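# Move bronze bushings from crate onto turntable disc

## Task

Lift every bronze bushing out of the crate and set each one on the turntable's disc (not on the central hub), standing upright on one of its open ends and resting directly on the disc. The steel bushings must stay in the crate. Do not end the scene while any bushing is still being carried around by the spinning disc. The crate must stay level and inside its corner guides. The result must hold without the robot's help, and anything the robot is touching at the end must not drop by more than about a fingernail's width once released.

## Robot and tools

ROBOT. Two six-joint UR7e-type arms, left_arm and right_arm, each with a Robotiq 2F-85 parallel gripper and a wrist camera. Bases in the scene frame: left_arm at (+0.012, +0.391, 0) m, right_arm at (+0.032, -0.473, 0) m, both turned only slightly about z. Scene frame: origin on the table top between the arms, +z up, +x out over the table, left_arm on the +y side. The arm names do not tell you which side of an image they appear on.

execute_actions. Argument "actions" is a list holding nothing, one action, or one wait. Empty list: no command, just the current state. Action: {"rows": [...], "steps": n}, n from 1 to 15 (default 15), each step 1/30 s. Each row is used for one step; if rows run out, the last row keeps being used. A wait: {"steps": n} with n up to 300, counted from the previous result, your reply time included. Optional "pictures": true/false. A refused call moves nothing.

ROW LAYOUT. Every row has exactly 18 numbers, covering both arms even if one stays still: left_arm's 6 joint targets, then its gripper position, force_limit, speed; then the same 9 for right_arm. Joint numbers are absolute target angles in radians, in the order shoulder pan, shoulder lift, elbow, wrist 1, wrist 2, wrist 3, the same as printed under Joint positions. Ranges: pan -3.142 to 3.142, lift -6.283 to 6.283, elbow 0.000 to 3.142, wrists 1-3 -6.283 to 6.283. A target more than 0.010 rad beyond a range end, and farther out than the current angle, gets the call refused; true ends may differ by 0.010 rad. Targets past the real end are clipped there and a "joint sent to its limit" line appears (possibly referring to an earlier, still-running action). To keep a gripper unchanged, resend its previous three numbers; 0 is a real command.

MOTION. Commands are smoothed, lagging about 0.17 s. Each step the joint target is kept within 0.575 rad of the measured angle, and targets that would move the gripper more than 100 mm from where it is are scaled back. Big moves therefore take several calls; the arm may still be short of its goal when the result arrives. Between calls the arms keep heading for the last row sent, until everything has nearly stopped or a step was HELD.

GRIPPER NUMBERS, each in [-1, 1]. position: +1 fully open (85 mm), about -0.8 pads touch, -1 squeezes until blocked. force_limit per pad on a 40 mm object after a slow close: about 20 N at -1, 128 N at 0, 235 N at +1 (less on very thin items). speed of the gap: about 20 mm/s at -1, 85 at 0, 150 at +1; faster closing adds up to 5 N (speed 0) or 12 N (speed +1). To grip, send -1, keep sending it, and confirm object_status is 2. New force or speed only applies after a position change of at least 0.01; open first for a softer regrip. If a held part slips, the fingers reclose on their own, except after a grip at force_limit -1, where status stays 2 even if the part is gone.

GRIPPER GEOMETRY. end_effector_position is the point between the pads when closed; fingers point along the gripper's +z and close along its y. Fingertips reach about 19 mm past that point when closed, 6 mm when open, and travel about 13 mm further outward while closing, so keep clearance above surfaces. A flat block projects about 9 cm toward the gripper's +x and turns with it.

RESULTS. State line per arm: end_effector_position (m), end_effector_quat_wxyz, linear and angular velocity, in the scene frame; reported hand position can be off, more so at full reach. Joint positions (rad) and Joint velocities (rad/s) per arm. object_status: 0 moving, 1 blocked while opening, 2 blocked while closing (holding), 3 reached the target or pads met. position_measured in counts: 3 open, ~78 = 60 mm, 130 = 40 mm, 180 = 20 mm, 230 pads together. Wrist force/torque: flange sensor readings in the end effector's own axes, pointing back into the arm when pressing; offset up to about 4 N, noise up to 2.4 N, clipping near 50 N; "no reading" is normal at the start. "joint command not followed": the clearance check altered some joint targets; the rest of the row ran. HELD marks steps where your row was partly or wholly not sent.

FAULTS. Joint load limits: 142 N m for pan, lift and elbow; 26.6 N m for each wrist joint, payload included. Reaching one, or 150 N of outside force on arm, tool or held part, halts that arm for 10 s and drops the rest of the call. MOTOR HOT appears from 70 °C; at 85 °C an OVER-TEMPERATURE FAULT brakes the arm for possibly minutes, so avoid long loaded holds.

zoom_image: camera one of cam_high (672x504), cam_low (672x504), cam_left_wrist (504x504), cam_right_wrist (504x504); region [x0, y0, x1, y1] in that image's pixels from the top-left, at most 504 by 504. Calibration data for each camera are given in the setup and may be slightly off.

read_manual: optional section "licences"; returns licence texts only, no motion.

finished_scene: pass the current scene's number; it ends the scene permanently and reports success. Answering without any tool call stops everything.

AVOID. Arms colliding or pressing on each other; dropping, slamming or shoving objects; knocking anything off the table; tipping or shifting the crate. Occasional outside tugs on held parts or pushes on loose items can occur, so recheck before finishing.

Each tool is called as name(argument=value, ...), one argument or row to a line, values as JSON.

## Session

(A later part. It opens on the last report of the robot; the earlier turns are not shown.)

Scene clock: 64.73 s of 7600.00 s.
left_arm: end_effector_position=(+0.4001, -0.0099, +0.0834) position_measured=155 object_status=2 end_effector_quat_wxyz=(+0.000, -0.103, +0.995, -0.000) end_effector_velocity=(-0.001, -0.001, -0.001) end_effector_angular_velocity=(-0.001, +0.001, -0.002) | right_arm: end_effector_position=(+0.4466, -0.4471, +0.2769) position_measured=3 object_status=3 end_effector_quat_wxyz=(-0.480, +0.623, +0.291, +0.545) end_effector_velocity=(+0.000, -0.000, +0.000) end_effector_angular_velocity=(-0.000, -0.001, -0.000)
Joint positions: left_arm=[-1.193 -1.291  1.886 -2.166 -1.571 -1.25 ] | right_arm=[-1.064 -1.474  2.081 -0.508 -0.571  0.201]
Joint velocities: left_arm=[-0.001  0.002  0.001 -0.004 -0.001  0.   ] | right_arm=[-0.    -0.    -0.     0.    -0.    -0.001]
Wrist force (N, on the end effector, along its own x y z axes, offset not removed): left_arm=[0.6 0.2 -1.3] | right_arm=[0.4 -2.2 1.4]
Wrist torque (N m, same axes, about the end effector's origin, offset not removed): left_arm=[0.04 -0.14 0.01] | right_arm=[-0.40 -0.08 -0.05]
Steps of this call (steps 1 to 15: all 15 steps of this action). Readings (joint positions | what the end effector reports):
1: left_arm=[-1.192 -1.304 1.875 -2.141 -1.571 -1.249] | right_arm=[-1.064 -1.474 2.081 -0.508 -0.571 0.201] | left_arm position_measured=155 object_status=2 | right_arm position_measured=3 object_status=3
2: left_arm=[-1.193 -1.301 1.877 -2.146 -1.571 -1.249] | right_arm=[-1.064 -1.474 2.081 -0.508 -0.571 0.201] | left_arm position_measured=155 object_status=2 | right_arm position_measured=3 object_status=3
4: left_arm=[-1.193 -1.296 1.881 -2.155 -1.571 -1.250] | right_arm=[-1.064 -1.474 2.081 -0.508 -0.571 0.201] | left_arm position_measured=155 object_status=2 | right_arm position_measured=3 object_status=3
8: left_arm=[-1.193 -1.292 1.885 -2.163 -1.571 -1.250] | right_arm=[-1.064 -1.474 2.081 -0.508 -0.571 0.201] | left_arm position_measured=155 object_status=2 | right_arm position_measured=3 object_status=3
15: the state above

execute_actions(
  actions=[
    {"rows":[[-1.193,-1.2907,1.886,-2.1661,-1.5708,-1.25,0.3,-0.5,0.5,-1.064,-1.474,2.081,-0.508,-0.571,0.201,1,0,0]],"steps":7},
  ],
  pictures=false,
)

execute_actions(
  actions=[
    {"rows":[[-1.193,-1.3705,1.7941,-1.9944,-1.5708,-1.25,0.3,-0.5,0.5,-1.064,-1.474,2.081,-0.508,-0.571,0.201,1,0,0]],"steps":9},
  ],
  pictures=false,
)

execute_actions(
  actions=[
    {"rows":[[-0.881,-1.9102,2.2902,-1.9508,-1.5708,-0.79,-0.01,-0.5,0,-1.064,-1.474,2.081,-0.508,-0.571,0.201,1,0,0]],"steps":15},
  ],
  pictures=false,
)

execute_actions(
  actions=[
    {"rows":[[-0.881,-1.7678,2.444,-2.247,-1.5708,-0.79,-0.01,-0.5,0,-1.064,-1.474,2.081,-0.508,-0.571,0.201,1,0,0]],"steps":15},
  ],
  pictures=false,
)

execute_actions(
  actions=[
    {"steps":8},
  ],
)

zoom_image(
  camera="cam_left_wrist",
  region=[130, 150, 330, 330],
)

Scene clock: 79.40 s of 7600.00 s.
left_arm: end_effector_position=(+0.4001, -0.0098, +0.0831) position_measured=112 object_status=0 end_effector_quat_wxyz=(-0.000, -0.103, +0.995, +0.000) end_effector_velocity=(+0.000, -0.000, +0.001) end_effector_angular_velocity=(-0.002, -0.001, +0.000) | right_arm: end_effector_position=(+0.4466, -0.4471, +0.2769) position_measured=3 object_status=3 end_effector_quat_wxyz=(-0.480, +0.623, +0.291, +0.545) end_effector_velocity=(-0.001, +0.000, -0.000) end_effector_angular_velocity=(+0.001, +0.000, +0.002)
Joint positions: left_arm=[-1.193 -1.291  1.886 -2.166 -1.571 -1.25 ] | right_arm=[-1.064 -1.474  2.081 -0.508 -0.571  0.201]
Joint velocities: left_arm=[-0.    -0.002 -0.    -0.    -0.    -0.   ] | right_arm=[ 0.     0.001  0.    -0.    -0.002 -0.   ]
Wrist force (N, on the end effector, along its own x y z axes, offset not removed): left_arm=[0.7 2.8 -0.1] | right_arm=[0.1 -1.6 0.6]
Wrist torque (N m, same axes, about the end effector's origin, offset not removed): left_arm=[0.35 -0.15 0.07] | right_arm=[-0.21 -0.11 0.00]
Steps of this call (steps 1 to 15: the robot went on to your last target; steps 16 to 433: nothing new was sent; steps 434 to 440: all 7 steps of this action). Readings (joint positions | what the end effector reports):
434: left_arm=[-1.193 -1.291 1.886 -2.166 -1.571 -1.250] | right_arm=[-1.064 -1.474 2.081 -0.508 -0.571 0.201] | left_arm position_measured=155 object_status=0 | right_arm position_measured=3 object_status=3
435: left_arm=[-1.193 -1.291 1.886 -2.166 -1.571 -1.250] | right_arm=[-1.064 -1.474 2.081 -0.508 -0.571 0.201] | left_arm position_measured=154 object_status=0 | right_arm position_measured=3 object_status=3
437: left_arm=[-1.193 -1.291 1.886 -2.166 -1.571 -1.250] | right_arm=[-1.064 -1.474 2.081 -0.508 -0.571 0.201] | left_arm position_measured=141 object_status=0 | right_arm position_measured=3 object_status=3
440: the state above

Scene clock: 79.70 s of 7600.00 s.
left_arm: end_effector_position=(+0.4006, -0.0108, +0.1439) position_measured=91 object_status=0 end_effector_quat_wxyz=(+0.001, -0.103, +0.995, -0.001) end_effector_velocity=(-0.006, +0.010, +0.062) end_effector_angular_velocity=(+0.025, +0.015, -0.001) | right_arm: end_effector_position=(+0.4466, -0.4471, +0.2769) position_measured=3 object_status=3 end_effector_quat_wxyz=(-0.480, +0.623, +0.291, +0.545) end_effector_velocity=(-0.000, +0.000, -0.000) end_effector_angular_velocity=(+0.000, -0.000, +0.001)
Joint positions: left_arm=[-1.193 -1.363  1.803 -2.014 -1.571 -1.25 ] | right_arm=[-1.064 -1.474  2.081 -0.508 -0.571  0.201]
Joint velocities: left_arm=[-0.001 -0.075 -0.089  0.193  0.     0.001] | right_arm=[ 0.     0.     0.    -0.    -0.001 -0.001]
Wrist force (N, on the end effector, along its own x y z axes, offset not removed): left_arm=[2.4 -1.2 0.6] | right_arm=[-1.2 -2.7 0.6]
Wrist torque (N m, same axes, about the end effector's origin, offset not removed): left_arm=[-0.27 -0.49 0.00] | right_arm=[-0.43 0.12 -0.09]
Steps of this call (steps 1 to 9: all 9 steps of this action). Readings (joint positions | what the end effector reports):
1: left_arm=[-1.193 -1.291 1.886 -2.166 -1.571 -1.250] | right_arm=[-1.064 -1.474 2.081 -0.508 -0.571 0.201] | left_arm position_measured=102 object_status=0 | right_arm position_measured=3 object_status=3
2: left_arm=[-1.193 -1.299 1.878 -2.157 -1.571 -1.250] | right_arm=[-1.064 -1.474 2.081 -0.508 -0.571 0.201] | left_arm position_measured=97 object_status=0 | right_arm position_measured=3 object_status=3
4: left_arm=[-1.193 -1.330 1.842 -2.099 -1.571 -1.250] | right_arm=[-1.064 -1.474 2.081 -0.508 -0.571 0.201] | left_arm position_measured=93 object_status=0 | right_arm position_measured=3 object_status=3
8: left_arm=[-1.193 -1.360 1.806 -2.021 -1.571 -1.250] | right_arm=[-1.064 -1.474 2.081 -0.508 -0.571 0.201] | left_arm position_measured=91 object_status=0 | right_arm position_measured=3 object_status=3
9: the state above

Scene clock: 80.20 s of 7600.00 s.
left_arm: end_effector_position=(+0.3591, +0.2375, +0.1570) position_measured=130 object_status=0 end_effector_quat_wxyz=(-0.001, -0.042, +0.999, +0.001) end_effector_velocity=(-0.168, +0.385, -0.055) end_effector_angular_velocity=(-0.016, -0.012, -0.243) | right_arm: end_effector_position=(+0.4466, -0.4471, +0.2769) position_measured=3 object_status=3 end_effector_quat_wxyz=(-0.480, +0.623, +0.291, +0.545) end_effector_velocity=(+0.000, +0.000, +0.000) end_effector_angular_velocity=(-0.001, -0.000, -0.001)
Joint positions: left_arm=[-0.926 -1.824  2.214 -1.958 -1.571 -0.861] | right_arm=[-1.064 -1.474  2.081 -0.508 -0.571  0.201]
Joint velocities: left_arm=[ 0.443 -0.852  0.758  0.074 -0.001  0.686] | right_arm=[ 0.    -0.002  0.     0.     0.001  0.   ]
Wrist force (N, on the end effector, along its own x y z axes, offset not removed): left_arm=[4.2 5.9 2.4] | right_arm=[-0.6 -1.4 -0.1]
Wrist torque (N m, same axes, about the end effector's origin, offset not removed): left_arm=[0.66 -0.81 -0.10] | right_arm=[-0.24 0.11 0.03]
Steps of this call (steps 1 to 15: all 15 steps of this action). Readings (joint positions | what the end effector reports):
1: left_arm=[-1.193 -1.366 1.801 -2.008 -1.571 -1.250] | right_arm=[-1.064 -1.474 2.081 -0.508 -0.571 0.201] | left_arm position_measured=91 object_status=0 | right_arm position_measured=3 object_status=3
2: left_arm=[-1.184 -1.376 1.807 -2.004 -1.571 -1.241] | right_arm=[-1.064 -1.474 2.081 -0.508 -0.571 0.201] | left_arm position_measured=92 object_status=0 | right_arm position_measured=3 object_status=3
4: left_arm=[-1.144 -1.437 1.863 -1.997 -1.571 -1.187] | right_arm=[-1.064 -1.474 2.081 -0.508 -0.571 0.201] | left_arm position_measured=101 object_status=0 | right_arm position_measured=3 object_status=3
8: left_arm=[-1.065 -1.576 1.989 -1.982 -1.571 -1.069] | right_arm=[-1.064 -1.474 2.081 -0.508 -0.571 0.201] | left_arm position_measured=126 object_status=0 | right_arm position_measured=3 object_status=3
15: the state above

Scene clock: 80.70 s of 7600.00 s.
left_arm: end_effector_position=(+0.3411, +0.2750, +0.0671) position_measured=130 object_status=3 end_effector_quat_wxyz=(-0.000, -0.029, +1.000, +0.000) end_effector_velocity=(-0.000, +0.001, -0.010) end_effector_angular_velocity=(-0.009, -0.009, -0.001) | right_arm: end_effector_position=(+0.4466, -0.4471, +0.2769) position_measured=3 object_status=3 end_effector_quat_wxyz=(-0.480, +0.623, +0.291, +0.545) end_effector_velocity=(-0.000, +0.000, +0.000) end_effector_angular_velocity=(-0.000, -0.000, +0.001)
Joint positions: left_arm=[-0.881 -1.769  2.441 -2.242 -1.571 -0.79 ] | right_arm=[-1.064 -1.474  2.081 -0.508 -0.571  0.201]
Joint velocities: left_arm=[ 0.003  0.014  0.026 -0.053 -0.001  0.004] | right_arm=[-0.    -0.001  0.    -0.    -0.001 -0.   ]
Wrist force (N, on the end effector, along its own x y z axes, offset not removed): left_arm=[1.0 2.5 1.3] | right_arm=[-0.7 -3.6 -0.3]
Wrist torque (N m, same axes, about the end effector's origin, offset not removed): left_arm=[0.42 -0.25 0.08] | right_arm=[-0.56 0.07 -0.02]
Steps of this call (steps 1 to 15: all 15 steps of this action). Readings (joint positions | what the end effector reports):
1: left_arm=[-0.913 -1.848 2.236 -1.956 -1.571 -0.841] | right_arm=[-1.064 -1.474 2.081 -0.508 -0.571 0.201] | left_arm position_measured=130 object_status=0 | right_arm position_measured=3 object_status=3
2: left_arm=[-0.904 -1.858 2.260 -1.963 -1.571 -0.826] | right_arm=[-1.064 -1.474 2.081 -0.508 -0.571 0.201] | left_arm position_measured=130 object_status=0 | right_arm position_measured=3 object_status=3
4: left_arm=[-0.893 -1.828 2.335 -2.033 -1.571 -0.808] | right_arm=[-1.064 -1.474 2.081 -0.508 -0.571 0.201] | left_arm position_measured=130 object_status=3 | right_arm position_measured=3 object_status=3
8: left_arm=[-0.884 -1.783 2.416 -2.189 -1.571 -0.795] | right_arm=[-1.064 -1.474 2.081 -0.508 -0.571 0.201] | left_arm position_measured=130 object_status=3 | right_arm position_measured=3 object_status=3
15: the state above

Scene clock: 80.97 s of 7600.00 s.
left_arm: end_effector_position=(+0.3411, +0.2752, +0.0661) position_measured=130 object_status=3 end_effector_quat_wxyz=(-0.000, -0.029, +1.000, +0.000) end_effector_velocity=(-0.000, +0.000, -0.001) end_effector_angular_velocity=(+0.001, +0.001, -0.000) | right_arm: end_effector_position=(+0.4466, -0.4471, +0.2769) position_measured=3 object_status=3 end_effector_quat_wxyz=(-0.480, +0.623, +0.291, +0.545) end_effector_velocity=(+0.000, -0.000, +0.000) end_effector_angular_velocity=(-0.001, -0.000, -0.000)
Joint positions: left_arm=[-0.881 -1.768  2.444 -2.247 -1.571 -0.79 ] | right_arm=[-1.064 -1.474  2.081 -0.508 -0.571  0.201]
Joint velocities: left_arm=[ 0.     0.003  0.002 -0.003  0.     0.001] | right_arm=[ 0. -0. -0. -0.  0.  0.]
Wrist force (N, on the end effector, along its own x y z axes, offset not removed): left_arm=[1.2 2.3 2.2] | right_arm=[-1.0 -3.8 0.4]
Wrist torque (N m, same axes, about the end effector's origin, offset not removed): left_arm=[0.17 -0.11 0.00] | right_arm=[-0.58 0.09 -0.01]
Steps of this call (steps 1 to 8: the robot went on to your last target). Readings (joint positions | what the end effector reports):
1: left_arm=[-0.881 -1.769 2.442 -2.243 -1.571 -0.790] | right_arm=[-1.064 -1.474 2.081 -0.508 -0.571 0.201] | left_arm position_measured=130 object_status=3 | right_arm position_measured=3 object_status=3
2: left_arm=[-0.881 -1.769 2.443 -2.244 -1.571 -0.790] | right_arm=[-1.064 -1.474 2.081 -0.508 -0.571 0.201] | left_arm position_measured=130 object_status=3 | right_arm position_measured=3 object_status=3
4: left_arm=[-0.881 -1.768 2.443 -2.246 -1.571 -0.790] | right_arm=[-1.064 -1.474 2.081 -0.508 -0.571 0.201] | left_arm position_measured=130 object_status=3 | right_arm position_measured=3 object_status=3
8: the state above
camera_calibration (this result's frames):
cam_left_wrist: T_world_to_cam=[[-0.0924638, 0.995015, 0.0373665, -0.249435], [0.941166, 0.0750859, 0.329498, -0.347821], [0.32505, 0.0656347, -0.943416, 0.0848723], [0, 0, 0, 1]] pos_world=[0.276706, 0.268737, 0.203997]
cam_right_wrist: T_world_to_cam=[[0.892142, -0.323542, -0.315284, -0.447613], [-0.371837, -0.129562, -0.919212, 0.376698], [0.256555, 0.937302, -0.235893, 0.520337], [0, 0, 0, 1]] pos_world=[0.40591, -0.583728, 0.327884]

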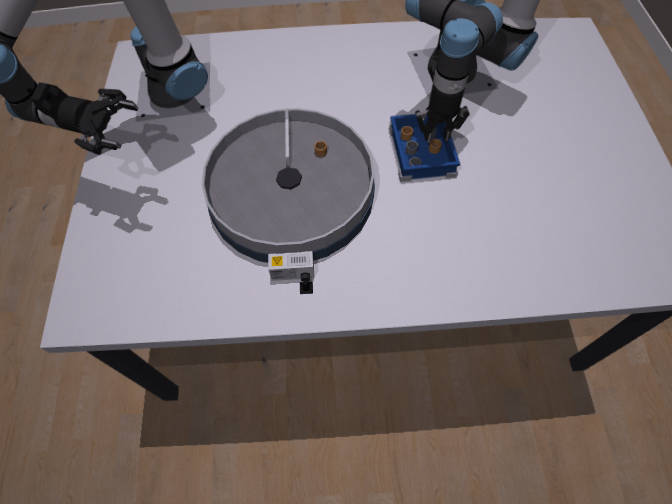

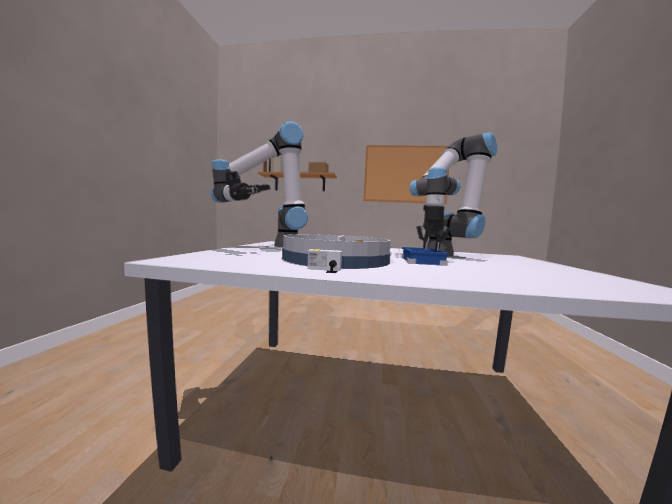

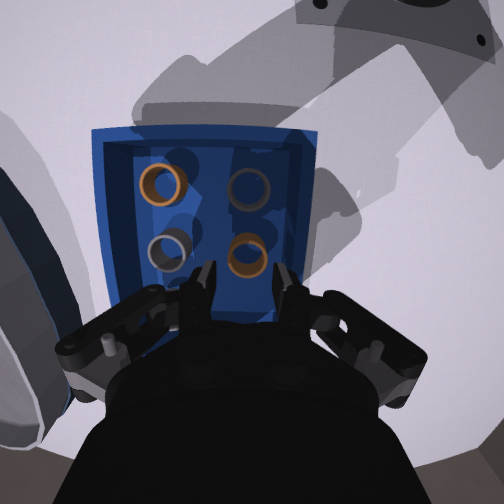

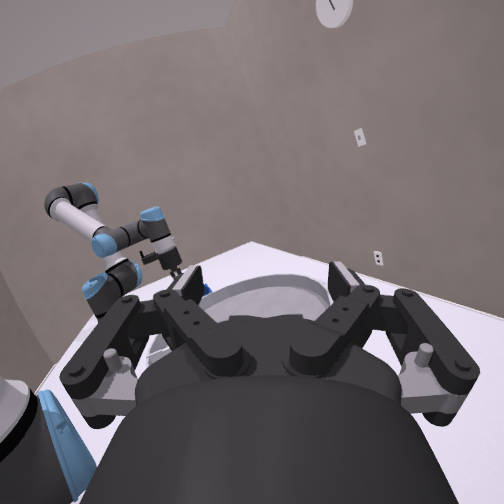

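Region (130, 150, 330, 330) of cam_left_wrist's 504x504 image, scaled by 2.520, with more detail than that image has; it fills the top 454 rows of this view, and the rest is white.

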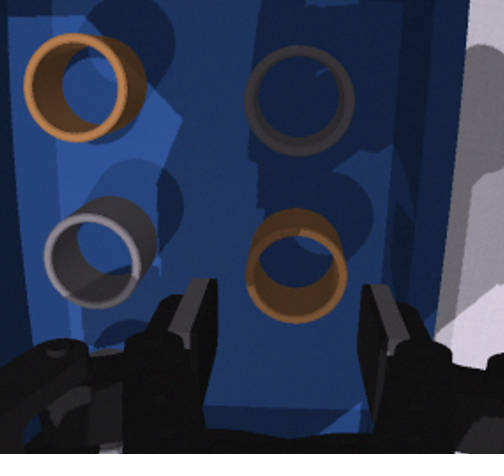

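execute_actions(
  actions=[
    {"rows":[[-0.878,-1.755,2.452,-2.268,-1.5708,-0.79,-0.01,-0.5,0,-1.064,-1.474,2.081,-0.508,-0.571,0.201,1,0,0],[-0.878,-1.742,2.4605,-2.2893,-1.5708,-0.79,-0.01,-0.5,0,-1.064,-1.474,2.081,-0.508,-0.571,0.201,1,0,0]],"steps":11},
  ],
  pictures=false,
)

Scene clock: 86.47 s of 7600.00 s.
left_arm: end_effector_position=(+0.3415, +0.2760, +0.0559) position_measured=130 object_status=3 end_effector_quat_wxyz=(-0.000, -0.031, +1.000, +0.000) end_effector_velocity=(+0.000, +0.000, -0.005) end_effector_angular_velocity=(-0.000, +0.000, +0.002) | right_arm: end_effector_position=(+0.4466, -0.4471, +0.2769) position_measured=3 object_status=3 end_effector_quat_wxyz=(-0.480, +0.623, +0.291, +0.545) end_effector_velocity=(+0.000, -0.000, -0.000) end_effector_angular_velocity=(+0.000, +0.000, -0.002)
Joint positions: left_arm=[-0.878 -1.743  2.46  -2.287 -1.571 -0.79 ] | right_arm=[-1.064 -1.474  2.081 -0.508 -0.571  0.201]
Joint velocities: left_arm=[ 0.002  0.014  0.008 -0.022 -0.    -0.001] | right_arm=[-0.     0.001 -0.     0.     0.002 -0.   ]
Wrist force (N, on the end effector, along its own x y z axes, offset not removed): left_arm=[2.0 0.5 1.1] | right_arm=[-0.4 -2.9 0.4]
Wrist torque (N m, same axes, about the end effector's origin, offset not removed): left_arm=[0.26 -0.37 0.02] | right_arm=[-0.48 -0.09 0.00]
Steps of this call (steps 1 to 15: the robot went on to your last target; steps 16 to 154: nothing new was sent; steps 155 to 165: all 11 steps of this action). Readings (joint positions | what the end effector reports):
155: left_arm=[-0.881 -1.768 2.444 -2.247 -1.571 -0.790] | right_arm=[-1.064 -1.474 2.081 -0.508 -0.571 0.201] | left_arm position_measured=130 object_status=3 | right_arm position_measured=3 object_status=3
156: left_arm=[-0.880 -1.765 2.446 -2.251 -1.571 -0.790] | right_arm=[-1.064 -1.474 2.081 -0.508 -0.571 0.201] | left_arm position_measured=130 object_status=3 | right_arm position_measured=3 object_status=3
158: left_arm=[-0.879 -1.756 2.452 -2.266 -1.571 -0.790] | right_arm=[-1.064 -1.474 2.081 -0.508 -0.571 0.201] | left_arm position_measured=130 object_status=3 | right_arm position_measured=3 object_status=3
162: left_arm=[-0.878 -1.746 2.458 -2.283 -1.571 -0.790] | right_arm=[-1.064 -1.474 2.081 -0.508 -0.571 0.201] | left_arm position_measured=130 object_status=3 | right_arm position_measured=3 object_status=3
165: the state above

execute_actions(
  actions=[
    {"rows":[[-0.878,-1.716,2.4758,-2.3306,-1.5708,-0.79,-0.01,-0.5,0,-1.064,-1.474,2.081,-0.508,-0.571,0.201,1,0,0],[-0.878,-1.716,2.4758,-2.3306,-1.5708,-0.79,-0.01,-0.5,0,-1.064,-1.474,2.081,-0.508,-0.571,0.201,1,0,0],[-0.878,-1.6893,2.4905,-2.372,-1.5708,-0.79,-0.01,-0.5,0,-1.064,-1.474,2.081,-0.508,-0.571,0.201,1,0,0]],"steps":15},
  ],
  pictures=false,
)

execute_actions(
  actions=[
    {"rows":[[-0.878,-1.6893,2.4905,-2.372,-1.5708,-0.79,-1,-0.5,-0.5,-1.064,-1.474,2.081,-0.508,-0.571,0.201,1,0,0]],"steps":14},
  ],
)

Scene clock: 92.77 s of 7600.00 s.
left_arm: end_effector_position=(+0.3414, +0.2762, +0.0354) position_measured=130 object_status=3 end_effector_quat_wxyz=(-0.000, -0.031, +1.000, +0.000) end_effector_velocity=(+0.000, +0.000, -0.003) end_effector_angular_velocity=(-0.001, -0.001, -0.001) | right_arm: end_effector_position=(+0.4466, -0.4471, +0.2769) position_measured=3 object_status=3 end_effector_quat_wxyz=(-0.480, +0.623, +0.291, +0.545) end_effector_velocity=(-0.000, +0.000, +0.000) end_effector_angular_velocity=(-0.000, -0.001, +0.001)
Joint positions: left_arm=[-0.878 -1.69   2.49  -2.371 -1.571 -0.79 ] | right_arm=[-1.064 -1.474  2.081 -0.508 -0.571  0.201]
Joint velocities: left_arm=[ 0.     0.008  0.005 -0.014 -0.     0.001] | right_arm=[ 0.    -0.001  0.    -0.    -0.001 -0.   ]
Wrist force (N, on the end effector, along its own x y z axes, offset not removed): left_arm=[0.0 -0.2 2.4] | right_arm=[0.9 -3.1 0.8]
Wrist torque (N m, same axes, about the end effector's origin, offset not removed): left_arm=[-0.14 0.09 0.06] | right_arm=[-0.51 -0.23 -0.05]
Steps of this call (steps 1 to 15: the robot went on to your last target; steps 16 to 174: nothing new was sent; steps 175 to 189: all 15 steps of this action). Readings (joint positions | what the end effector reports):
175: left_arm=[-0.878 -1.742 2.461 -2.290 -1.571 -0.790] | right_arm=[-1.064 -1.474 2.081 -0.508 -0.571 0.201] | left_arm position_measured=130 object_status=3 | right_arm position_measured=3 object_status=3
176: left_arm=[-0.878 -1.738 2.463 -2.296 -1.571 -0.790] | right_arm=[-1.064 -1.474 2.081 -0.508 -0.571 0.201] | left_arm position_measured=130 object_status=3 | right_arm position_measured=3 object_status=3
178: left_arm=[-0.878 -1.723 2.472 -2.317 -1.571 -0.790] | right_arm=[-1.064 -1.474 2.081 -0.508 -0.571 0.201] | left_arm position_measured=130 object_status=3 | right_arm position_measured=3 object_status=3
182: left_arm=[-0.878 -1.699 2.485 -2.357 -1.571 -0.790] | right_arm=[-1.064 -1.474 2.081 -0.508 -0.571 0.201] | left_arm position_measured=130 object_status=3 | right_arm position_measured=3 object_status=3
189: the state above

Scene clock: 93.23 s of 7600.00 s.
left_arm: end_effector_position=(+0.3415, +0.2762, +0.0351) position_measured=154 object_status=2 end_effector_quat_wxyz=(+0.000, -0.031, +1.000, -0.000) end_effector_velocity=(+0.000, -0.000, +0.000) end_effector_angular_velocity=(-0.000, -0.001, -0.001) | right_arm: end_effector_position=(+0.4466, -0.4471, +0.2769) position_measured=3 object_status=3 end_effector_quat_wxyz=(-0.480, +0.623, +0.291, +0.545) end_effector_velocity=(+0.000, -0.000, -0.000) end_effector_angular_velocity=(+0.001, +0.001, -0.000)
Joint positions: left_arm=[-0.878 -1.689  2.49  -2.372 -1.571 -0.79 ] | right_arm=[-1.064 -1.474  2.081 -0.508 -0.571  0.201]
Joint velocities: left_arm=[-0.001 -0.     0.    -0.     0.     0.001] | right_arm=[-0.     0.001 -0.    -0.    -0.     0.001]
Wrist force (N, on the end effector, along its own x y z axes, offset not removed): left_arm=[2.0 2.3 -19.4] | right_arm=[-0.2 -1.4 0.1]
Wrist torque (N m, same axes, about the end effector's origin, offset not removed): left_arm=[-0.04 0.08 0.03] | right_arm=[-0.23 -0.03 -0.16]
Steps of this call (steps 1 to 14: all 14 steps of this action). Readings (joint positions | what the end effector reports):
1: left_arm=[-0.878 -1.690 2.490 -2.371 -1.571 -0.790] | right_arm=[-1.064 -1.474 2.081 -0.508 -0.571 0.201] | left_arm position_measured=130 object_status=0 | right_arm position_measured=3 object_status=3
2: left_arm=[-0.878 -1.690 2.490 -2.371 -1.571 -0.790] | right_arm=[-1.064 -1.474 2.081 -0.508 -0.571 0.201] | left_arm position_measured=131 object_status=0 | right_arm position_measured=3 object_status=3
4: left_arm=[-0.878 -1.690 2.490 -2.372 -1.571 -0.790] | right_arm=[-1.064 -1.474 2.081 -0.508 -0.571 0.201] | left_arm position_measured=137 object_status=0 | right_arm position_measured=3 object_status=3
8: left_arm=[-0.878 -1.689 2.490 -2.372 -1.571 -0.790] | right_arm=[-1.064 -1.474 2.081 -0.508 -0.571 0.201] | left_arm position_measured=153 object_status=0 | right_arm position_measured=3 object_status=3
14: the state above
camera_calibration (this result's frames):
cam_left_wrist: T_world_to_cam=[[-0.0954491, 0.994739, 0.0371949, -0.248141], [0.940879, 0.0779549, 0.329651, -0.338699], [0.325017, 0.0664608, -0.94337, 0.055221], [0, 0, 0, 1]] pos_world=[0.277043, 0.269569, 0.172976]
cam_right_wrist: T_world_to_cam=[[0.892142, -0.323542, -0.315284, -0.447613], [-0.371837, -0.129562, -0.919212, 0.376698], [0.256555, 0.937302, -0.235893, 0.520337], [0, 0, 0, 1]] pos_world=[0.40591, -0.583728, 0.327884]

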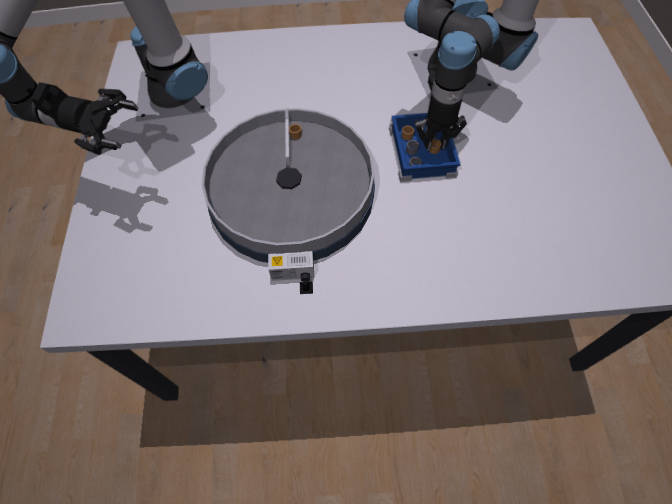

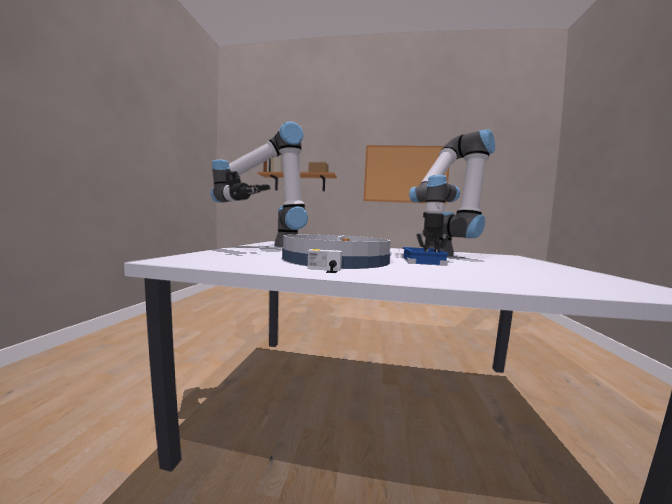

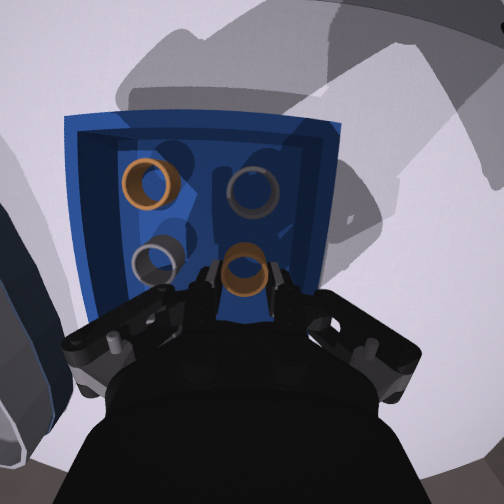

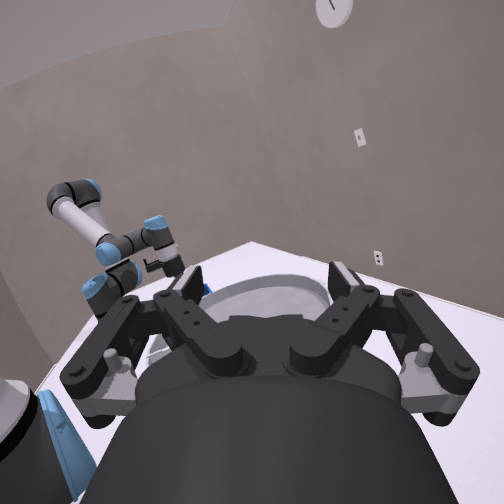

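execute_actions(
  actions=[
    {"rows":[[-0.878,-1.716,2.4758,-2.3306,-1.5708,-0.79,-1,-0.5,-0.5,-1.064,-1.474,2.081,-0.508,-0.571,0.201,1,0,0],[-0.878,-1.742,2.4605,-2.2893,-1.5708,-0.79,-1,-0.5,-0.5,-1.064,-1.474,2.081,-0.508,-0.571,0.201,1,0,0],[-0.878,-1.7678,2.444,-2.247,-1.5708,-0.79,-1,-0.5,-0.5,-1.064,-1.474,2.081,-0.508,-0.571,0.201,1,0,0],[-0.878,-1.7678,2.444,-2.247,-1.5708,-0.79,-1,-0.5,-0.5,-1.064,-1.474,2.081,-0.508,-0.571,0.201,1,0,0],[-0.878,-1.81,2.41,-2.17,-1.5708,-0.79,-1,-0.5,-0.5,-1.064,-1.474,2.081,-0.508,-0.571,0.201,1,0,0],[-0.878,-1.81,2.41,-2.17,-1.5708,-0.79,-1,-0.5,-0.5,-1.064,-1.474,2.081,-0.508,-0.571,0.201,1,0,0],[-0.878,-1.81,2.41,-2.17,-1.5708,-0.79,-1,-0.5,-0.5,-1.064,-1.474,2.081,-0.508,-0.571,0.201,1,0,0],[-0.881,-1.9102,2.2902,-1.9508,-1.5708,-0.79,-1,-0.5,-0.5,-1.064,-1.474,2.081,-0.508,-0.571,0.201,1,0,0]],"steps":15},
  ],
  pictures=false,
)

execute_actions(
  actions=[
    {"rows":[[-1.193,-1.3705,1.7941,-1.9944,-1.5708,-1.25,-1,-0.5,-0.5,-1.064,-1.474,2.081,-0.508,-0.571,0.201,1,0,0]],"steps":15},
  ],
  pictures=false,
)

execute_actions(
  actions=[
    {"rows":[[-1.193,-1.3705,1.7941,-1.9944,-1.5708,-1.25,-1,-0.5,-0.5,-1.064,-1.474,2.081,-0.508,-0.571,0.201,1,0,0],[-1.193,-1.3705,1.7941,-1.9944,-1.5708,-1.25,-1,-0.5,-0.5,-1.064,-1.474,2.081,-0.508,-0.571,0.201,1,0,0],[-1.193,-1.3002,1.8781,-2.1487,-1.5708,-1.25,-1,-0.5,-0.5,-1.064,-1.474,2.081,-0.508,-0.571,0.201,1,0,0]],"steps":12},
  ],
  pictures=false,
)

execute_actions(
  actions=[
    {"rows":[[-1.193,-1.2913,1.8855,-2.165,-1.5708,-1.25,-1,-0.5,-0.5,-1.064,-1.474,2.081,-0.508,-0.571,0.201,1,0,0]],"steps":14},
  ],
  pictures=false,
)

execute_actions(
  actions=[
    {"rows":[[-1.193,-1.2913,1.8855,-2.165,-1.5708,-1.25,0.3,-0.5,0.5,-1.064,-1.474,2.081,-0.508,-0.571,0.201,1,0,0]],"steps":7},
  ],
  pictures=false,
)

execute_actions(
  actions=[
    {"rows":[[-1.193,-1.3705,1.7941,-1.9944,-1.5708,-1.25,0.3,-0.5,0.5,-1.064,-1.474,2.081,-0.508,-0.571,0.201,1,0,0]],"steps":9},
  ],
  pictures=false,
)

execute_actions(
  actions=[
    {"rows":[[-1.1378,-1.9736,2.3269,-1.9241,-1.5708,-1.05,-0.01,-0.5,0,-1.064,-1.474,2.081,-0.508,-0.571,0.201,1,0,0]],"steps":15},
  ],
  pictures=false,
)

execute_actions(
  actions=[
    {"rows":[[-1.1378,-1.8307,2.4875,-2.2276,-1.5708,-1.05,-0.01,-0.5,0,-1.064,-1.474,2.081,-0.508,-0.571,0.201,1,0,0]],"steps":15},
  ],
  pictures=false,
)

execute_actions(
  actions=[
    {"steps":8},
  ],
)

zoom_image(
  camera="cam_left_wrist",
  region=[150, 150, 350, 330],
)

Scene clock: 118.00 s of 7600.00 s.
left_arm: end_effector_position=(+0.3434, +0.2733, +0.1401) position_measured=155 object_status=2 end_effector_quat_wxyz=(+0.002, -0.030, +1.000, -0.002) end_effector_velocity=(-0.022, +0.017, +0.100) end_effector_angular_velocity=(+0.043, +0.049, -0.004) | right_arm: end_effector_position=(+0.4466, -0.4471, +0.2769) position_measured=3 object_status=3 end_effector_quat_wxyz=(-0.480, +0.623, +0.291, +0.545) end_effector_velocity=(+0.001, -0.000, -0.000) end_effector_angular_velocity=(+0.000, +0.000, -0.002)
Joint positions: left_arm=[-0.881 -1.894  2.309 -1.993 -1.571 -0.79 ] | right_arm=[-1.064 -1.474  2.081 -0.508 -0.571  0.201]
Joint velocities: left_arm=[-0.005 -0.169 -0.191  0.426 -0.    -0.   ] | right_arm=[-0.     0.001 -0.    -0.     0.002 -0.   ]
Wrist force (N, on the end effector, along its own x y z axes, offset not removed): left_arm=[0.7 1.7 0.3] | right_arm=[0.0 -3.3 0.2]
Wrist torque (N m, same axes, about the end effector's origin, offset not removed): left_arm=[0.13 -0.29 -0.01] | right_arm=[-0.55 -0.06 -0.03]
Steps of this call (steps 1 to 15: the robot went on to your last target; steps 16 to 728: nothing new was sent; steps 729 to 743: all 15 steps of this action). Readings (joint positions | what the end effector reports):
729: left_arm=[-0.878 -1.690 2.490 -2.372 -1.571 -0.790] | right_arm=[-1.064 -1.474 2.081 -0.508 -0.571 0.201] | left_arm position_measured=154 object_status=2 | right_arm position_measured=3 object_status=3
730: left_arm=[-0.878 -1.694 2.488 -2.365 -1.571 -0.790] | right_arm=[-1.064 -1.474 2.081 -0.508 -0.571 0.201] | left_arm position_measured=154 object_status=2 | right_arm position_measured=3 object_status=3
732: left_arm=[-0.878 -1.716 2.475 -2.332 -1.571 -0.790] | right_arm=[-1.064 -1.474 2.081 -0.508 -0.571 0.201] | left_arm position_measured=155 object_status=2 | right_arm position_measured=3 object_status=3
736: left_arm=[-0.878 -1.777 2.434 -2.231 -1.571 -0.790] | right_arm=[-1.064 -1.474 2.081 -0.508 -0.571 0.201] | left_arm position_measured=155 object_status=2 | right_arm position_measured=3 object_status=3
743: the state above

Scene clock: 118.50 s of 7600.00 s.
left_arm: end_effector_position=(+0.3996, +0.0330, +0.1576) position_measured=155 object_status=2 end_effector_quat_wxyz=(+0.001, -0.091, +0.996, -0.002) end_effector_velocity=(+0.019, -0.421, -0.064) end_effector_angular_velocity=(+0.029, +0.022, +0.227) | right_arm: end_effector_position=(+0.4466, -0.4471, +0.2769) position_measured=3 object_status=3 end_effector_quat_wxyz=(-0.480, +0.623, +0.291, +0.545) end_effector_velocity=(+0.000, +0.000, +0.000) end_effector_angular_velocity=(-0.002, -0.002, -0.001)
Joint positions: left_arm=[-1.151 -1.449  1.867 -1.992 -1.571 -1.184] | right_arm=[-1.064 -1.474  2.081 -0.508 -0.571  0.201]
Joint velocities: left_arm=[-0.411  0.779 -0.722 -0.02  -0.001 -0.639] | right_arm=[-0.    -0.001 -0.    -0.     0.    -0.001]
Wrist force (N, on the end effector, along its own x y z axes, offset not removed): left_arm=[2.0 -4.5 2.4] | right_arm=[0.7 -3.1 0.8]
Wrist torque (N m, same axes, about the end effector's origin, offset not removed): left_arm=[-0.68 -0.44 0.02] | right_arm=[-0.48 -0.17 0.01]
Steps of this call (steps 1 to 15: all 15 steps of this action). Readings (joint positions | what the end effector reports):
1: left_arm=[-0.881 -1.898 2.303 -1.981 -1.571 -0.790] | right_arm=[-1.064 -1.474 2.081 -0.508 -0.571 0.201] | left_arm position_measured=155 object_status=2 | right_arm position_measured=3 object_status=3
2: left_arm=[-0.890 -1.893 2.291 -1.978 -1.571 -0.799] | right_arm=[-1.064 -1.474 2.081 -0.508 -0.571 0.201] | left_arm position_measured=155 object_status=2 | right_arm position_measured=3 object_status=3
4: left_arm=[-0.933 -1.833 2.228 -1.981 -1.571 -0.857] | right_arm=[-1.064 -1.474 2.081 -0.508 -0.571 0.201] | left_arm position_measured=155 object_status=2 | right_arm position_measured=3 object_status=3
8: left_arm=[-1.017 -1.687 2.091 -1.985 -1.571 -0.982] | right_arm=[-1.064 -1.474 2.081 -0.508 -0.571 0.201] | left_arm position_measured=155 object_status=2 | right_arm position_measured=3 object_status=3
15: the state above

Scene clock: 118.90 s of 7600.00 s.
left_arm: end_effector_position=(+0.4000, -0.0089, +0.0940) position_measured=155 object_status=2 end_effector_quat_wxyz=(-0.000, -0.103, +0.995, +0.001) end_effector_velocity=(+0.001, -0.008, -0.039) end_effector_angular_velocity=(-0.014, -0.008, +0.005) | right_arm: end_effector_position=(+0.4466, -0.4471, +0.2769) position_measured=3 object_status=3 end_effector_quat_wxyz=(-0.480, +0.623, +0.291, +0.545) end_effector_velocity=(-0.001, +0.000, +0.000) end_effector_angular_velocity=(+0.000, +0.000, +0.002)
Joint positions: left_arm=[-1.192 -1.306  1.874 -2.137 -1.571 -1.249] | right_arm=[-1.064 -1.474  2.081 -0.508 -0.571  0.201]
Joint velocities: left_arm=[-0.007  0.059  0.044 -0.119  0.    -0.012] | right_arm=[-0.    -0.     0.    -0.    -0.002  0.001]
Wrist force (N, on the end effector, along its own x y z axes, offset not removed): left_arm=[0.9 1.9 2.2] | right_arm=[0.6 -2.2 -0.3]
Wrist torque (N m, same axes, about the end effector's origin, offset not removed): left_arm=[0.25 -0.11 0.01] | right_arm=[-0.19 -0.18 0.05]
Steps of this call (steps 1 to 12: all 12 steps of this action). Readings (joint positions | what the end effector reports):
1: left_arm=[-1.163 -1.427 1.846 -1.993 -1.571 -1.203] | right_arm=[-1.064 -1.474 2.081 -0.508 -0.571 0.201] | left_arm position_measured=155 object_status=2 | right_arm position_measured=3 object_status=3
2: left_arm=[-1.172 -1.411 1.831 -1.993 -1.571 -1.216] | right_arm=[-1.064 -1.474 2.081 -0.508 -0.571 0.201] | left_arm position_measured=155 object_status=2 | right_arm position_measured=3 object_status=3
4: left_arm=[-1.182 -1.383 1.821 -2.003 -1.571 -1.233] | right_arm=[-1.064 -1.474 2.081 -0.508 -0.571 0.201] | left_arm position_measured=155 object_status=2 | right_arm position_measured=3 object_status=3
8: left_arm=[-1.190 -1.323 1.861 -2.102 -1.571 -1.246] | right_arm=[-1.064 -1.474 2.081 -0.508 -0.571 0.201] | left_arm position_measured=155 object_status=2 | right_arm position_measured=3 object_status=3
12: the state above

Scene clock: 119.37 s of 7600.00 s.
left_arm: end_effector_position=(+0.4001, -0.0099, +0.0838) position_measured=155 object_status=2 end_effector_quat_wxyz=(+0.000, -0.103, +0.995, -0.000) end_effector_velocity=(-0.000, -0.001, -0.001) end_effector_angular_velocity=(-0.001, +0.000, -0.001) | right_arm: end_effector_position=(+0.4466, -0.4471, +0.2769) position_measured=3 object_status=3 end_effector_quat_wxyz=(-0.480, +0.623, +0.291, +0.545) end_effector_velocity=(+0.000, +0.000, +0.000) end_effector_angular_velocity=(-0.001, -0.001, -0.001)
Joint positions: left_arm=[-1.193 -1.292  1.885 -2.165 -1.571 -1.25 ] | right_arm=[-1.064 -1.474  2.081 -0.508 -0.571  0.201]
Joint velocities: left_arm=[-0.001  0.002  0.001 -0.004 -0.    -0.   ] | right_arm=[ 0.    -0.001 -0.     0.     0.001 -0.   ]
Wrist force (N, on the end effector, along its own x y z axes, offset not removed): left_arm=[2.9 1.0 1.9] | right_arm=[0.0 -2.9 0.5]
Wrist torque (N m, same axes, about the end effector's origin, offset not removed): left_arm=[0.05 -0.63 -0.06] | right_arm=[-0.43 -0.09 -0.06]
Steps of this call (steps 1 to 14: all 14 steps of this action). Readings (joint positions | what the end effector reports):
1: left_arm=[-1.192 -1.304 1.875 -2.141 -1.571 -1.249] | right_arm=[-1.064 -1.474 2.081 -0.508 -0.571 0.201] | left_arm position_measured=155 object_status=2 | right_arm position_measured=3 object_status=3
2: left_arm=[-1.193 -1.302 1.877 -2.146 -1.571 -1.249] | right_arm=[-1.064 -1.474 2.081 -0.508 -0.571 0.201] | left_arm position_measured=155 object_status=2 | right_arm position_measured=3 object_status=3
4: left_arm=[-1.193 -1.297 1.881 -2.155 -1.571 -1.250] | right_arm=[-1.064 -1.474 2.081 -0.508 -0.571 0.201] | left_arm position_measured=155 object_status=2 | right_arm position_measured=3 object_status=3
8: left_arm=[-1.193 -1.293 1.884 -2.162 -1.571 -1.250] | right_arm=[-1.064 -1.474 2.081 -0.508 -0.571 0.201] | left_arm position_measured=155 object_status=2 | right_arm position_measured=3 object_status=3
14: the state above

Scene clock: 119.60 s of 7600.00 s.
left_arm: end_effector_position=(+0.4001, -0.0099, +0.0837) position_measured=112 object_status=0 end_effector_quat_wxyz=(+0.000, -0.103, +0.995, -0.000) end_effector_velocity=(-0.001, +0.000, -0.000) end_effector_angular_velocity=(+0.000, +0.001, +0.000) | right_arm: end_effector_position=(+0.4466, -0.4471, +0.2769) position_measured=3 object_status=3 end_effector_quat_wxyz=(-0.480, +0.623, +0.291, +0.545) end_effector_velocity=(+0.000, -0.000, -0.000) end_effector_angular_velocity=(+0.001, +0.001, -0.001)
Joint positions: left_arm=[-1.193 -1.291  1.885 -2.165 -1.571 -1.25 ] | right_arm=[-1.064 -1.474  2.081 -0.508 -0.571  0.201]
Joint velocities: left_arm=[-0.    -0.     0.001  0.    -0.001 -0.   ] | right_arm=[ 0.     0.001 -0.    -0.     0.001  0.   ]
Wrist force (N, on the end effector, along its own x y z axes, offset not removed): left_arm=[0.7 -0.7 2.2] | right_arm=[0.0 -3.6 -0.2]
Wrist torque (N m, same axes, about the end effector's origin, offset not removed): left_arm=[-0.23 -0.17 -0.05] | right_arm=[-0.58 -0.03 0.00]
Steps of this call (steps 1 to 7: all 7 steps of this action). Readings (joint positions | what the end effector reports):
1: left_arm=[-1.193 -1.291 1.885 -2.165 -1.571 -1.250] | right_arm=[-1.064 -1.474 2.081 -0.508 -0.571 0.201] | left_arm position_measured=155 object_status=0 | right_arm position_measured=3 object_status=3
2: left_arm=[-1.193 -1.291 1.885 -2.165 -1.571 -1.250] | right_arm=[-1.064 -1.474 2.081 -0.508 -0.571 0.201] | left_arm position_measured=154 object_status=0 | right_arm position_measured=3 object_status=3
4: left_arm=[-1.193 -1.291 1.885 -2.165 -1.571 -1.250] | right_arm=[-1.064 -1.474 2.081 -0.508 -0.571 0.201] | left_arm position_measured=141 object_status=0 | right_arm position_measured=3 object_status=3
7: the state above

Scene clock: 119.90 s of 7600.00 s.
left_arm: end_effector_position=(+0.4006, -0.0108, +0.1439) position_measured=91 object_status=0 end_effector_quat_wxyz=(+0.001, -0.103, +0.995, -0.001) end_effector_velocity=(-0.006, +0.010, +0.061) end_effector_angular_velocity=(+0.025, +0.014, +0.001) | right_arm: end_effector_position=(+0.4466, -0.4471, +0.2769) position_measured=3 object_status=3 end_effector_quat_wxyz=(-0.480, +0.623, +0.291, +0.545) end_effector_velocity=(-0.000, +0.000, -0.000) end_effector_angular_velocity=(+0.001, -0.000, +0.002)
Joint positions: left_arm=[-1.193 -1.363  1.803 -2.013 -1.571 -1.25 ] | right_arm=[-1.064 -1.474  2.081 -0.508 -0.571  0.201]
Joint velocities: left_arm=[ 0.    -0.074 -0.088  0.191  0.    -0.   ] | right_arm=[ 0.     0.001 -0.     0.    -0.001 -0.001]
Wrist force (N, on the end effector, along its own x y z axes, offset not removed): left_arm=[1.2 2.0 -1.2] | right_arm=[0.3 -2.0 1.5]
Wrist torque (N m, same axes, about the end effector's origin, offset not removed): left_arm=[0.20 -0.31 -0.05] | right_arm=[-0.35 -0.07 -0.09]
Steps of this call (steps 1 to 9: all 9 steps of this action). Readings (joint positions | what the end effector reports):
1: left_arm=[-1.193 -1.292 1.885 -2.165 -1.571 -1.250] | right_arm=[-1.064 -1.474 2.081 -0.508 -0.571 0.201] | left_arm position_measured=103 object_status=0 | right_arm position_measured=3 object_status=3
2: left_arm=[-1.193 -1.299 1.878 -2.156 -1.571 -1.250] | right_arm=[-1.064 -1.474 2.081 -0.508 -0.571 0.201] | left_arm position_measured=97 object_status=0 | right_arm position_measured=3 object_status=3
4: left_arm=[-1.193 -1.330 1.842 -2.098 -1.571 -1.250] | right_arm=[-1.064 -1.474 2.081 -0.508 -0.571 0.201] | left_arm position_measured=93 object_status=0 | right_arm position_measured=3 object_status=3
8: left_arm=[-1.193 -1.360 1.806 -2.021 -1.571 -1.250] | right_arm=[-1.064 -1.474 2.081 -0.508 -0.571 0.201] | left_arm position_measured=91 object_status=0 | right_arm position_measured=3 object_status=3
9: the state above

Scene clock: 120.40 s of 7600.00 s.
left_arm: end_effector_position=(+0.3002, +0.1939, +0.1554) position_measured=130 object_status=0 end_effector_quat_wxyz=(-0.001, -0.037, +0.999, +0.002) end_effector_velocity=(-0.113, +0.199, -0.047) end_effector_angular_velocity=(-0.033, -0.022, -0.120) | right_arm: end_effector_position=(+0.4466, -0.4471, +0.2769) position_measured=3 object_status=3 end_effector_quat_wxyz=(-0.480, +0.623, +0.291, +0.545) end_effector_velocity=(-0.000, +0.000, -0.000) end_effector_angular_velocity=(+0.001, +0.001, +0.001)
Joint positions: left_arm=[-1.142 -1.913  2.276 -1.93  -1.571 -1.066] | right_arm=[-1.064 -1.474  2.081 -0.508 -0.571  0.201]
Joint velocities: left_arm=[ 0.043 -0.618  0.515  0.063  0.001  0.163] | right_arm=[-0.     0.     0.     0.    -0.001  0.001]
Wrist force (N, on the end effector, along its own x y z axes, offset not removed): left_arm=[2.7 4.8 3.1] | right_arm=[-0.2 -1.7 -1.1]
Wrist torque (N m, same axes, about the end effector's origin, offset not removed): left_arm=[0.47 -0.41 0.00] | right_arm=[-0.24 0.05 -0.09]
Steps of this call (steps 1 to 15: all 15 steps of this action). Readings (joint positions | what the end effector reports):
1: left_arm=[-1.193 -1.366 1.801 -2.008 -1.571 -1.250] | right_arm=[-1.064 -1.474 2.081 -0.508 -0.571 0.201] | left_arm position_measured=91 object_status=0 | right_arm position_measured=3 object_status=3
2: left_arm=[-1.190 -1.376 1.807 -2.001 -1.571 -1.242] | right_arm=[-1.064 -1.474 2.081 -0.508 -0.571 0.201] | left_arm position_measured=92 object_status=0 | right_arm position_measured=3 object_status=3
4: left_arm=[-1.181 -1.445 1.871 -1.988 -1.571 -1.210] | right_arm=[-1.064 -1.474 2.081 -0.508 -0.571 0.201] | left_arm position_measured=101 object_status=0 | right_arm position_measured=3 object_status=3
8: left_arm=[-1.165 -1.627 2.031 -1.964 -1.571 -1.152] | right_arm=[-1.064 -1.474 2.081 -0.508 -0.571 0.201] | left_arm position_measured=126 object_status=0 | right_arm position_measured=3 object_status=3
15: the state above

Scene clock: 120.90 s of 7600.00 s.
left_arm: end_effector_position=(+0.2891, +0.2132, +0.0670) position_measured=130 object_status=3 end_effector_quat_wxyz=(-0.000, -0.031, +1.000, +0.001) end_effector_velocity=(+0.000, -0.000, -0.010) end_effector_angular_velocity=(-0.013, -0.008, +0.000) | right_arm: end_effector_position=(+0.4466, -0.4471, +0.2769) position_measured=3 object_status=3 end_effector_quat_wxyz=(-0.480, +0.623, +0.291, +0.545) end_effector_velocity=(+0.000, -0.000, -0.000) end_effector_angular_velocity=(+0.000, -0.000, +0.000)
Joint positions: left_arm=[-1.138 -1.832  2.485 -2.222 -1.571 -1.05 ] | right_arm=[-1.064 -1.474  2.081 -0.508 -0.571  0.201]
Joint velocities: left_arm=[ 0.     0.015  0.026 -0.057 -0.001 -0.   ] | right_arm=[ 0.     0.001 -0.    -0.    -0.    -0.   ]
Wrist force (N, on the end effector, along its own x y z axes, offset not removed): left_arm=[0.4 -0.3 0.9] | right_arm=[0.5 -2.6 0.0]
Wrist torque (N m, same axes, about the end effector's origin, offset not removed): left_arm=[-0.26 -0.12 -0.14] | right_arm=[-0.43 -0.09 -0.01]
Steps of this call (steps 1 to 15: all 15 steps of this action). Readings (joint positions | what the end effector reports):
1: left_arm=[-1.141 -1.930 2.291 -1.929 -1.571 -1.062] | right_arm=[-1.064 -1.474 2.081 -0.508 -0.571 0.201] | left_arm position_measured=130 object_status=0 | right_arm position_measured=3 object_status=3
2: left_arm=[-1.140 -1.934 2.310 -1.936 -1.571 -1.058] | right_arm=[-1.064 -1.474 2.081 -0.508 -0.571 0.201] | left_arm position_measured=130 object_status=0 | right_arm position_measured=3 object_status=3
4: left_arm=[-1.139 -1.897 2.379 -2.007 -1.571 -1.054] | right_arm=[-1.064 -1.474 2.081 -0.508 -0.571 0.201] | left_arm position_measured=130 object_status=3 | right_arm position_measured=3 object_status=3
8: left_arm=[-1.138 -1.848 2.460 -2.167 -1.571 -1.051] | right_arm=[-1.064 -1.474 2.081 -0.508 -0.571 0.201] | left_arm position_measured=130 object_status=3 | right_arm position_measured=3 object_status=3
15: the state above

Scene clock: 121.17 s of 7600.00 s.
left_arm: end_effector_position=(+0.2891, +0.2132, +0.0661) position_measured=130 object_status=3 end_effector_quat_wxyz=(-0.000, -0.031, +1.000, +0.000) end_effector_velocity=(+0.000, -0.000, -0.001) end_effector_angular_velocity=(-0.001, -0.001, -0.000) | right_arm: end_effector_position=(+0.4466, -0.4471, +0.2769) position_measured=3 object_status=3 end_effector_quat_wxyz=(-0.480, +0.623, +0.291, +0.545) end_effector_velocity=(+0.001, -0.000, -0.000) end_effector_angular_velocity=(+0.000, +0.001, -0.003)
Joint positions: left_arm=[-1.138 -1.831  2.487 -2.227 -1.571 -1.05 ] | right_arm=[-1.064 -1.474  2.081 -0.508 -0.571  0.201]
Joint velocities: left_arm=[ 0.     0.002  0.002 -0.005 -0.     0.001] | right_arm=[-0.     0.001 -0.    -0.     0.003  0.   ]
Wrist force (N, on the end effector, along its own x y z axes, offset not removed): left_arm=[0.8 0.6 0.4] | right_arm=[-0.4 -2.9 0.2]
Wrist torque (N m, same axes, about the end effector's origin, offset not removed): left_arm=[0.01 -0.24 -0.01] | right_arm=[-0.46 -0.02 -0.04]
Steps of this call (steps 1 to 8: the robot went on to your last target). Readings (joint positions | what the end effector reports):
1: left_arm=[-1.138 -1.832 2.486 -2.224 -1.571 -1.050] | right_arm=[-1.064 -1.474 2.081 -0.508 -0.571 0.201] | left_arm position_measured=130 object_status=3 | right_arm position_measured=3 object_status=3
2: left_arm=[-1.138 -1.832 2.486 -2.225 -1.571 -1.050] | right_arm=[-1.064 -1.474 2.081 -0.508 -0.571 0.201] | left_arm position_measured=130 object_status=3 | right_arm position_measured=3 object_status=3
4: left_arm=[-1.138 -1.831 2.487 -2.226 -1.571 -1.050] | right_arm=[-1.064 -1.474 2.081 -0.508 -0.571 0.201] | left_arm position_measured=130 object_status=3 | right_arm position_measured=3 object_status=3
8: the state above
camera_calibration (this result's frames):
cam_left_wrist: T_world_to_cam=[[-0.0956454, 0.994713, 0.0373794, -0.191629], [0.940919, 0.0780907, 0.329505, -0.294762], [0.324844, 0.0666866, -0.943414, 0.105611], [0, 0, 0, 1]] pos_world=[0.224712, 0.206591, 0.203923]
cam_right_wrist: T_world_to_cam=[[0.892142, -0.323542, -0.315284, -0.447613], [-0.371837, -0.129562, -0.919212, 0.376698], [0.256555, 0.937302, -0.235893, 0.520337], [0, 0, 0, 1]] pos_world=[0.40591, -0.583728, 0.327884]

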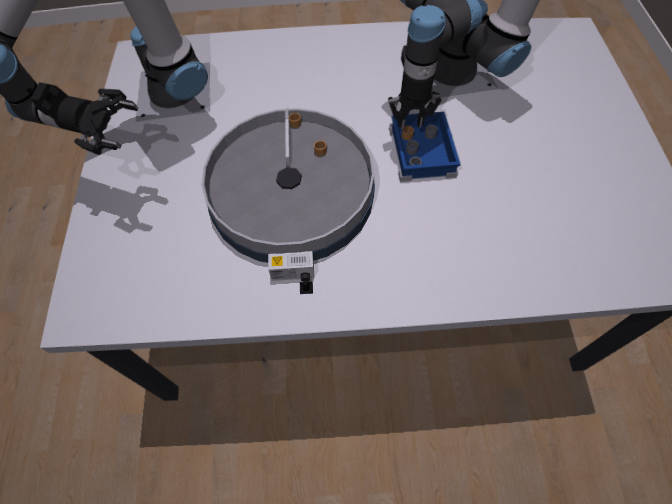

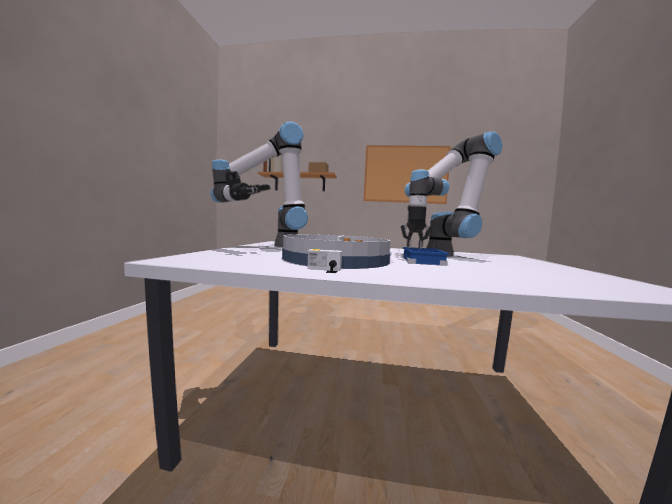

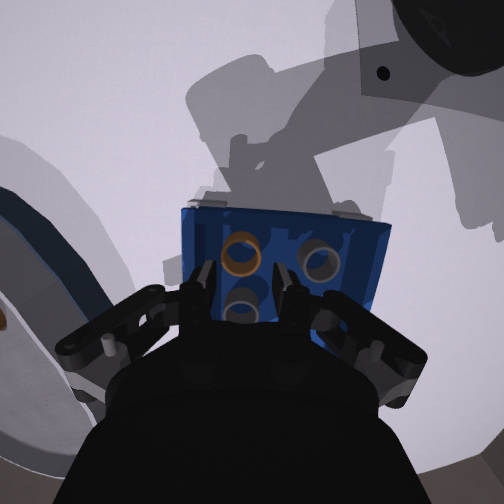

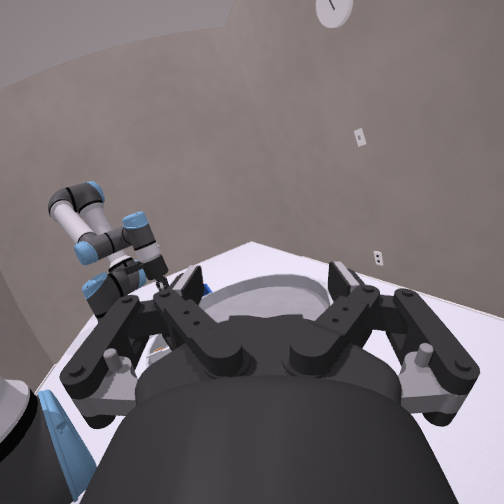

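Region (150, 150, 350, 330) of cam_left_wrist's 504x504 image, scaled by 2.520, with more detail than that image has; it fills the top 454 rows of this view, and the rest is white.

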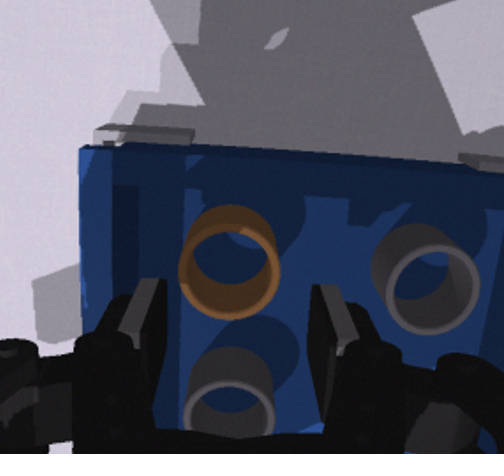

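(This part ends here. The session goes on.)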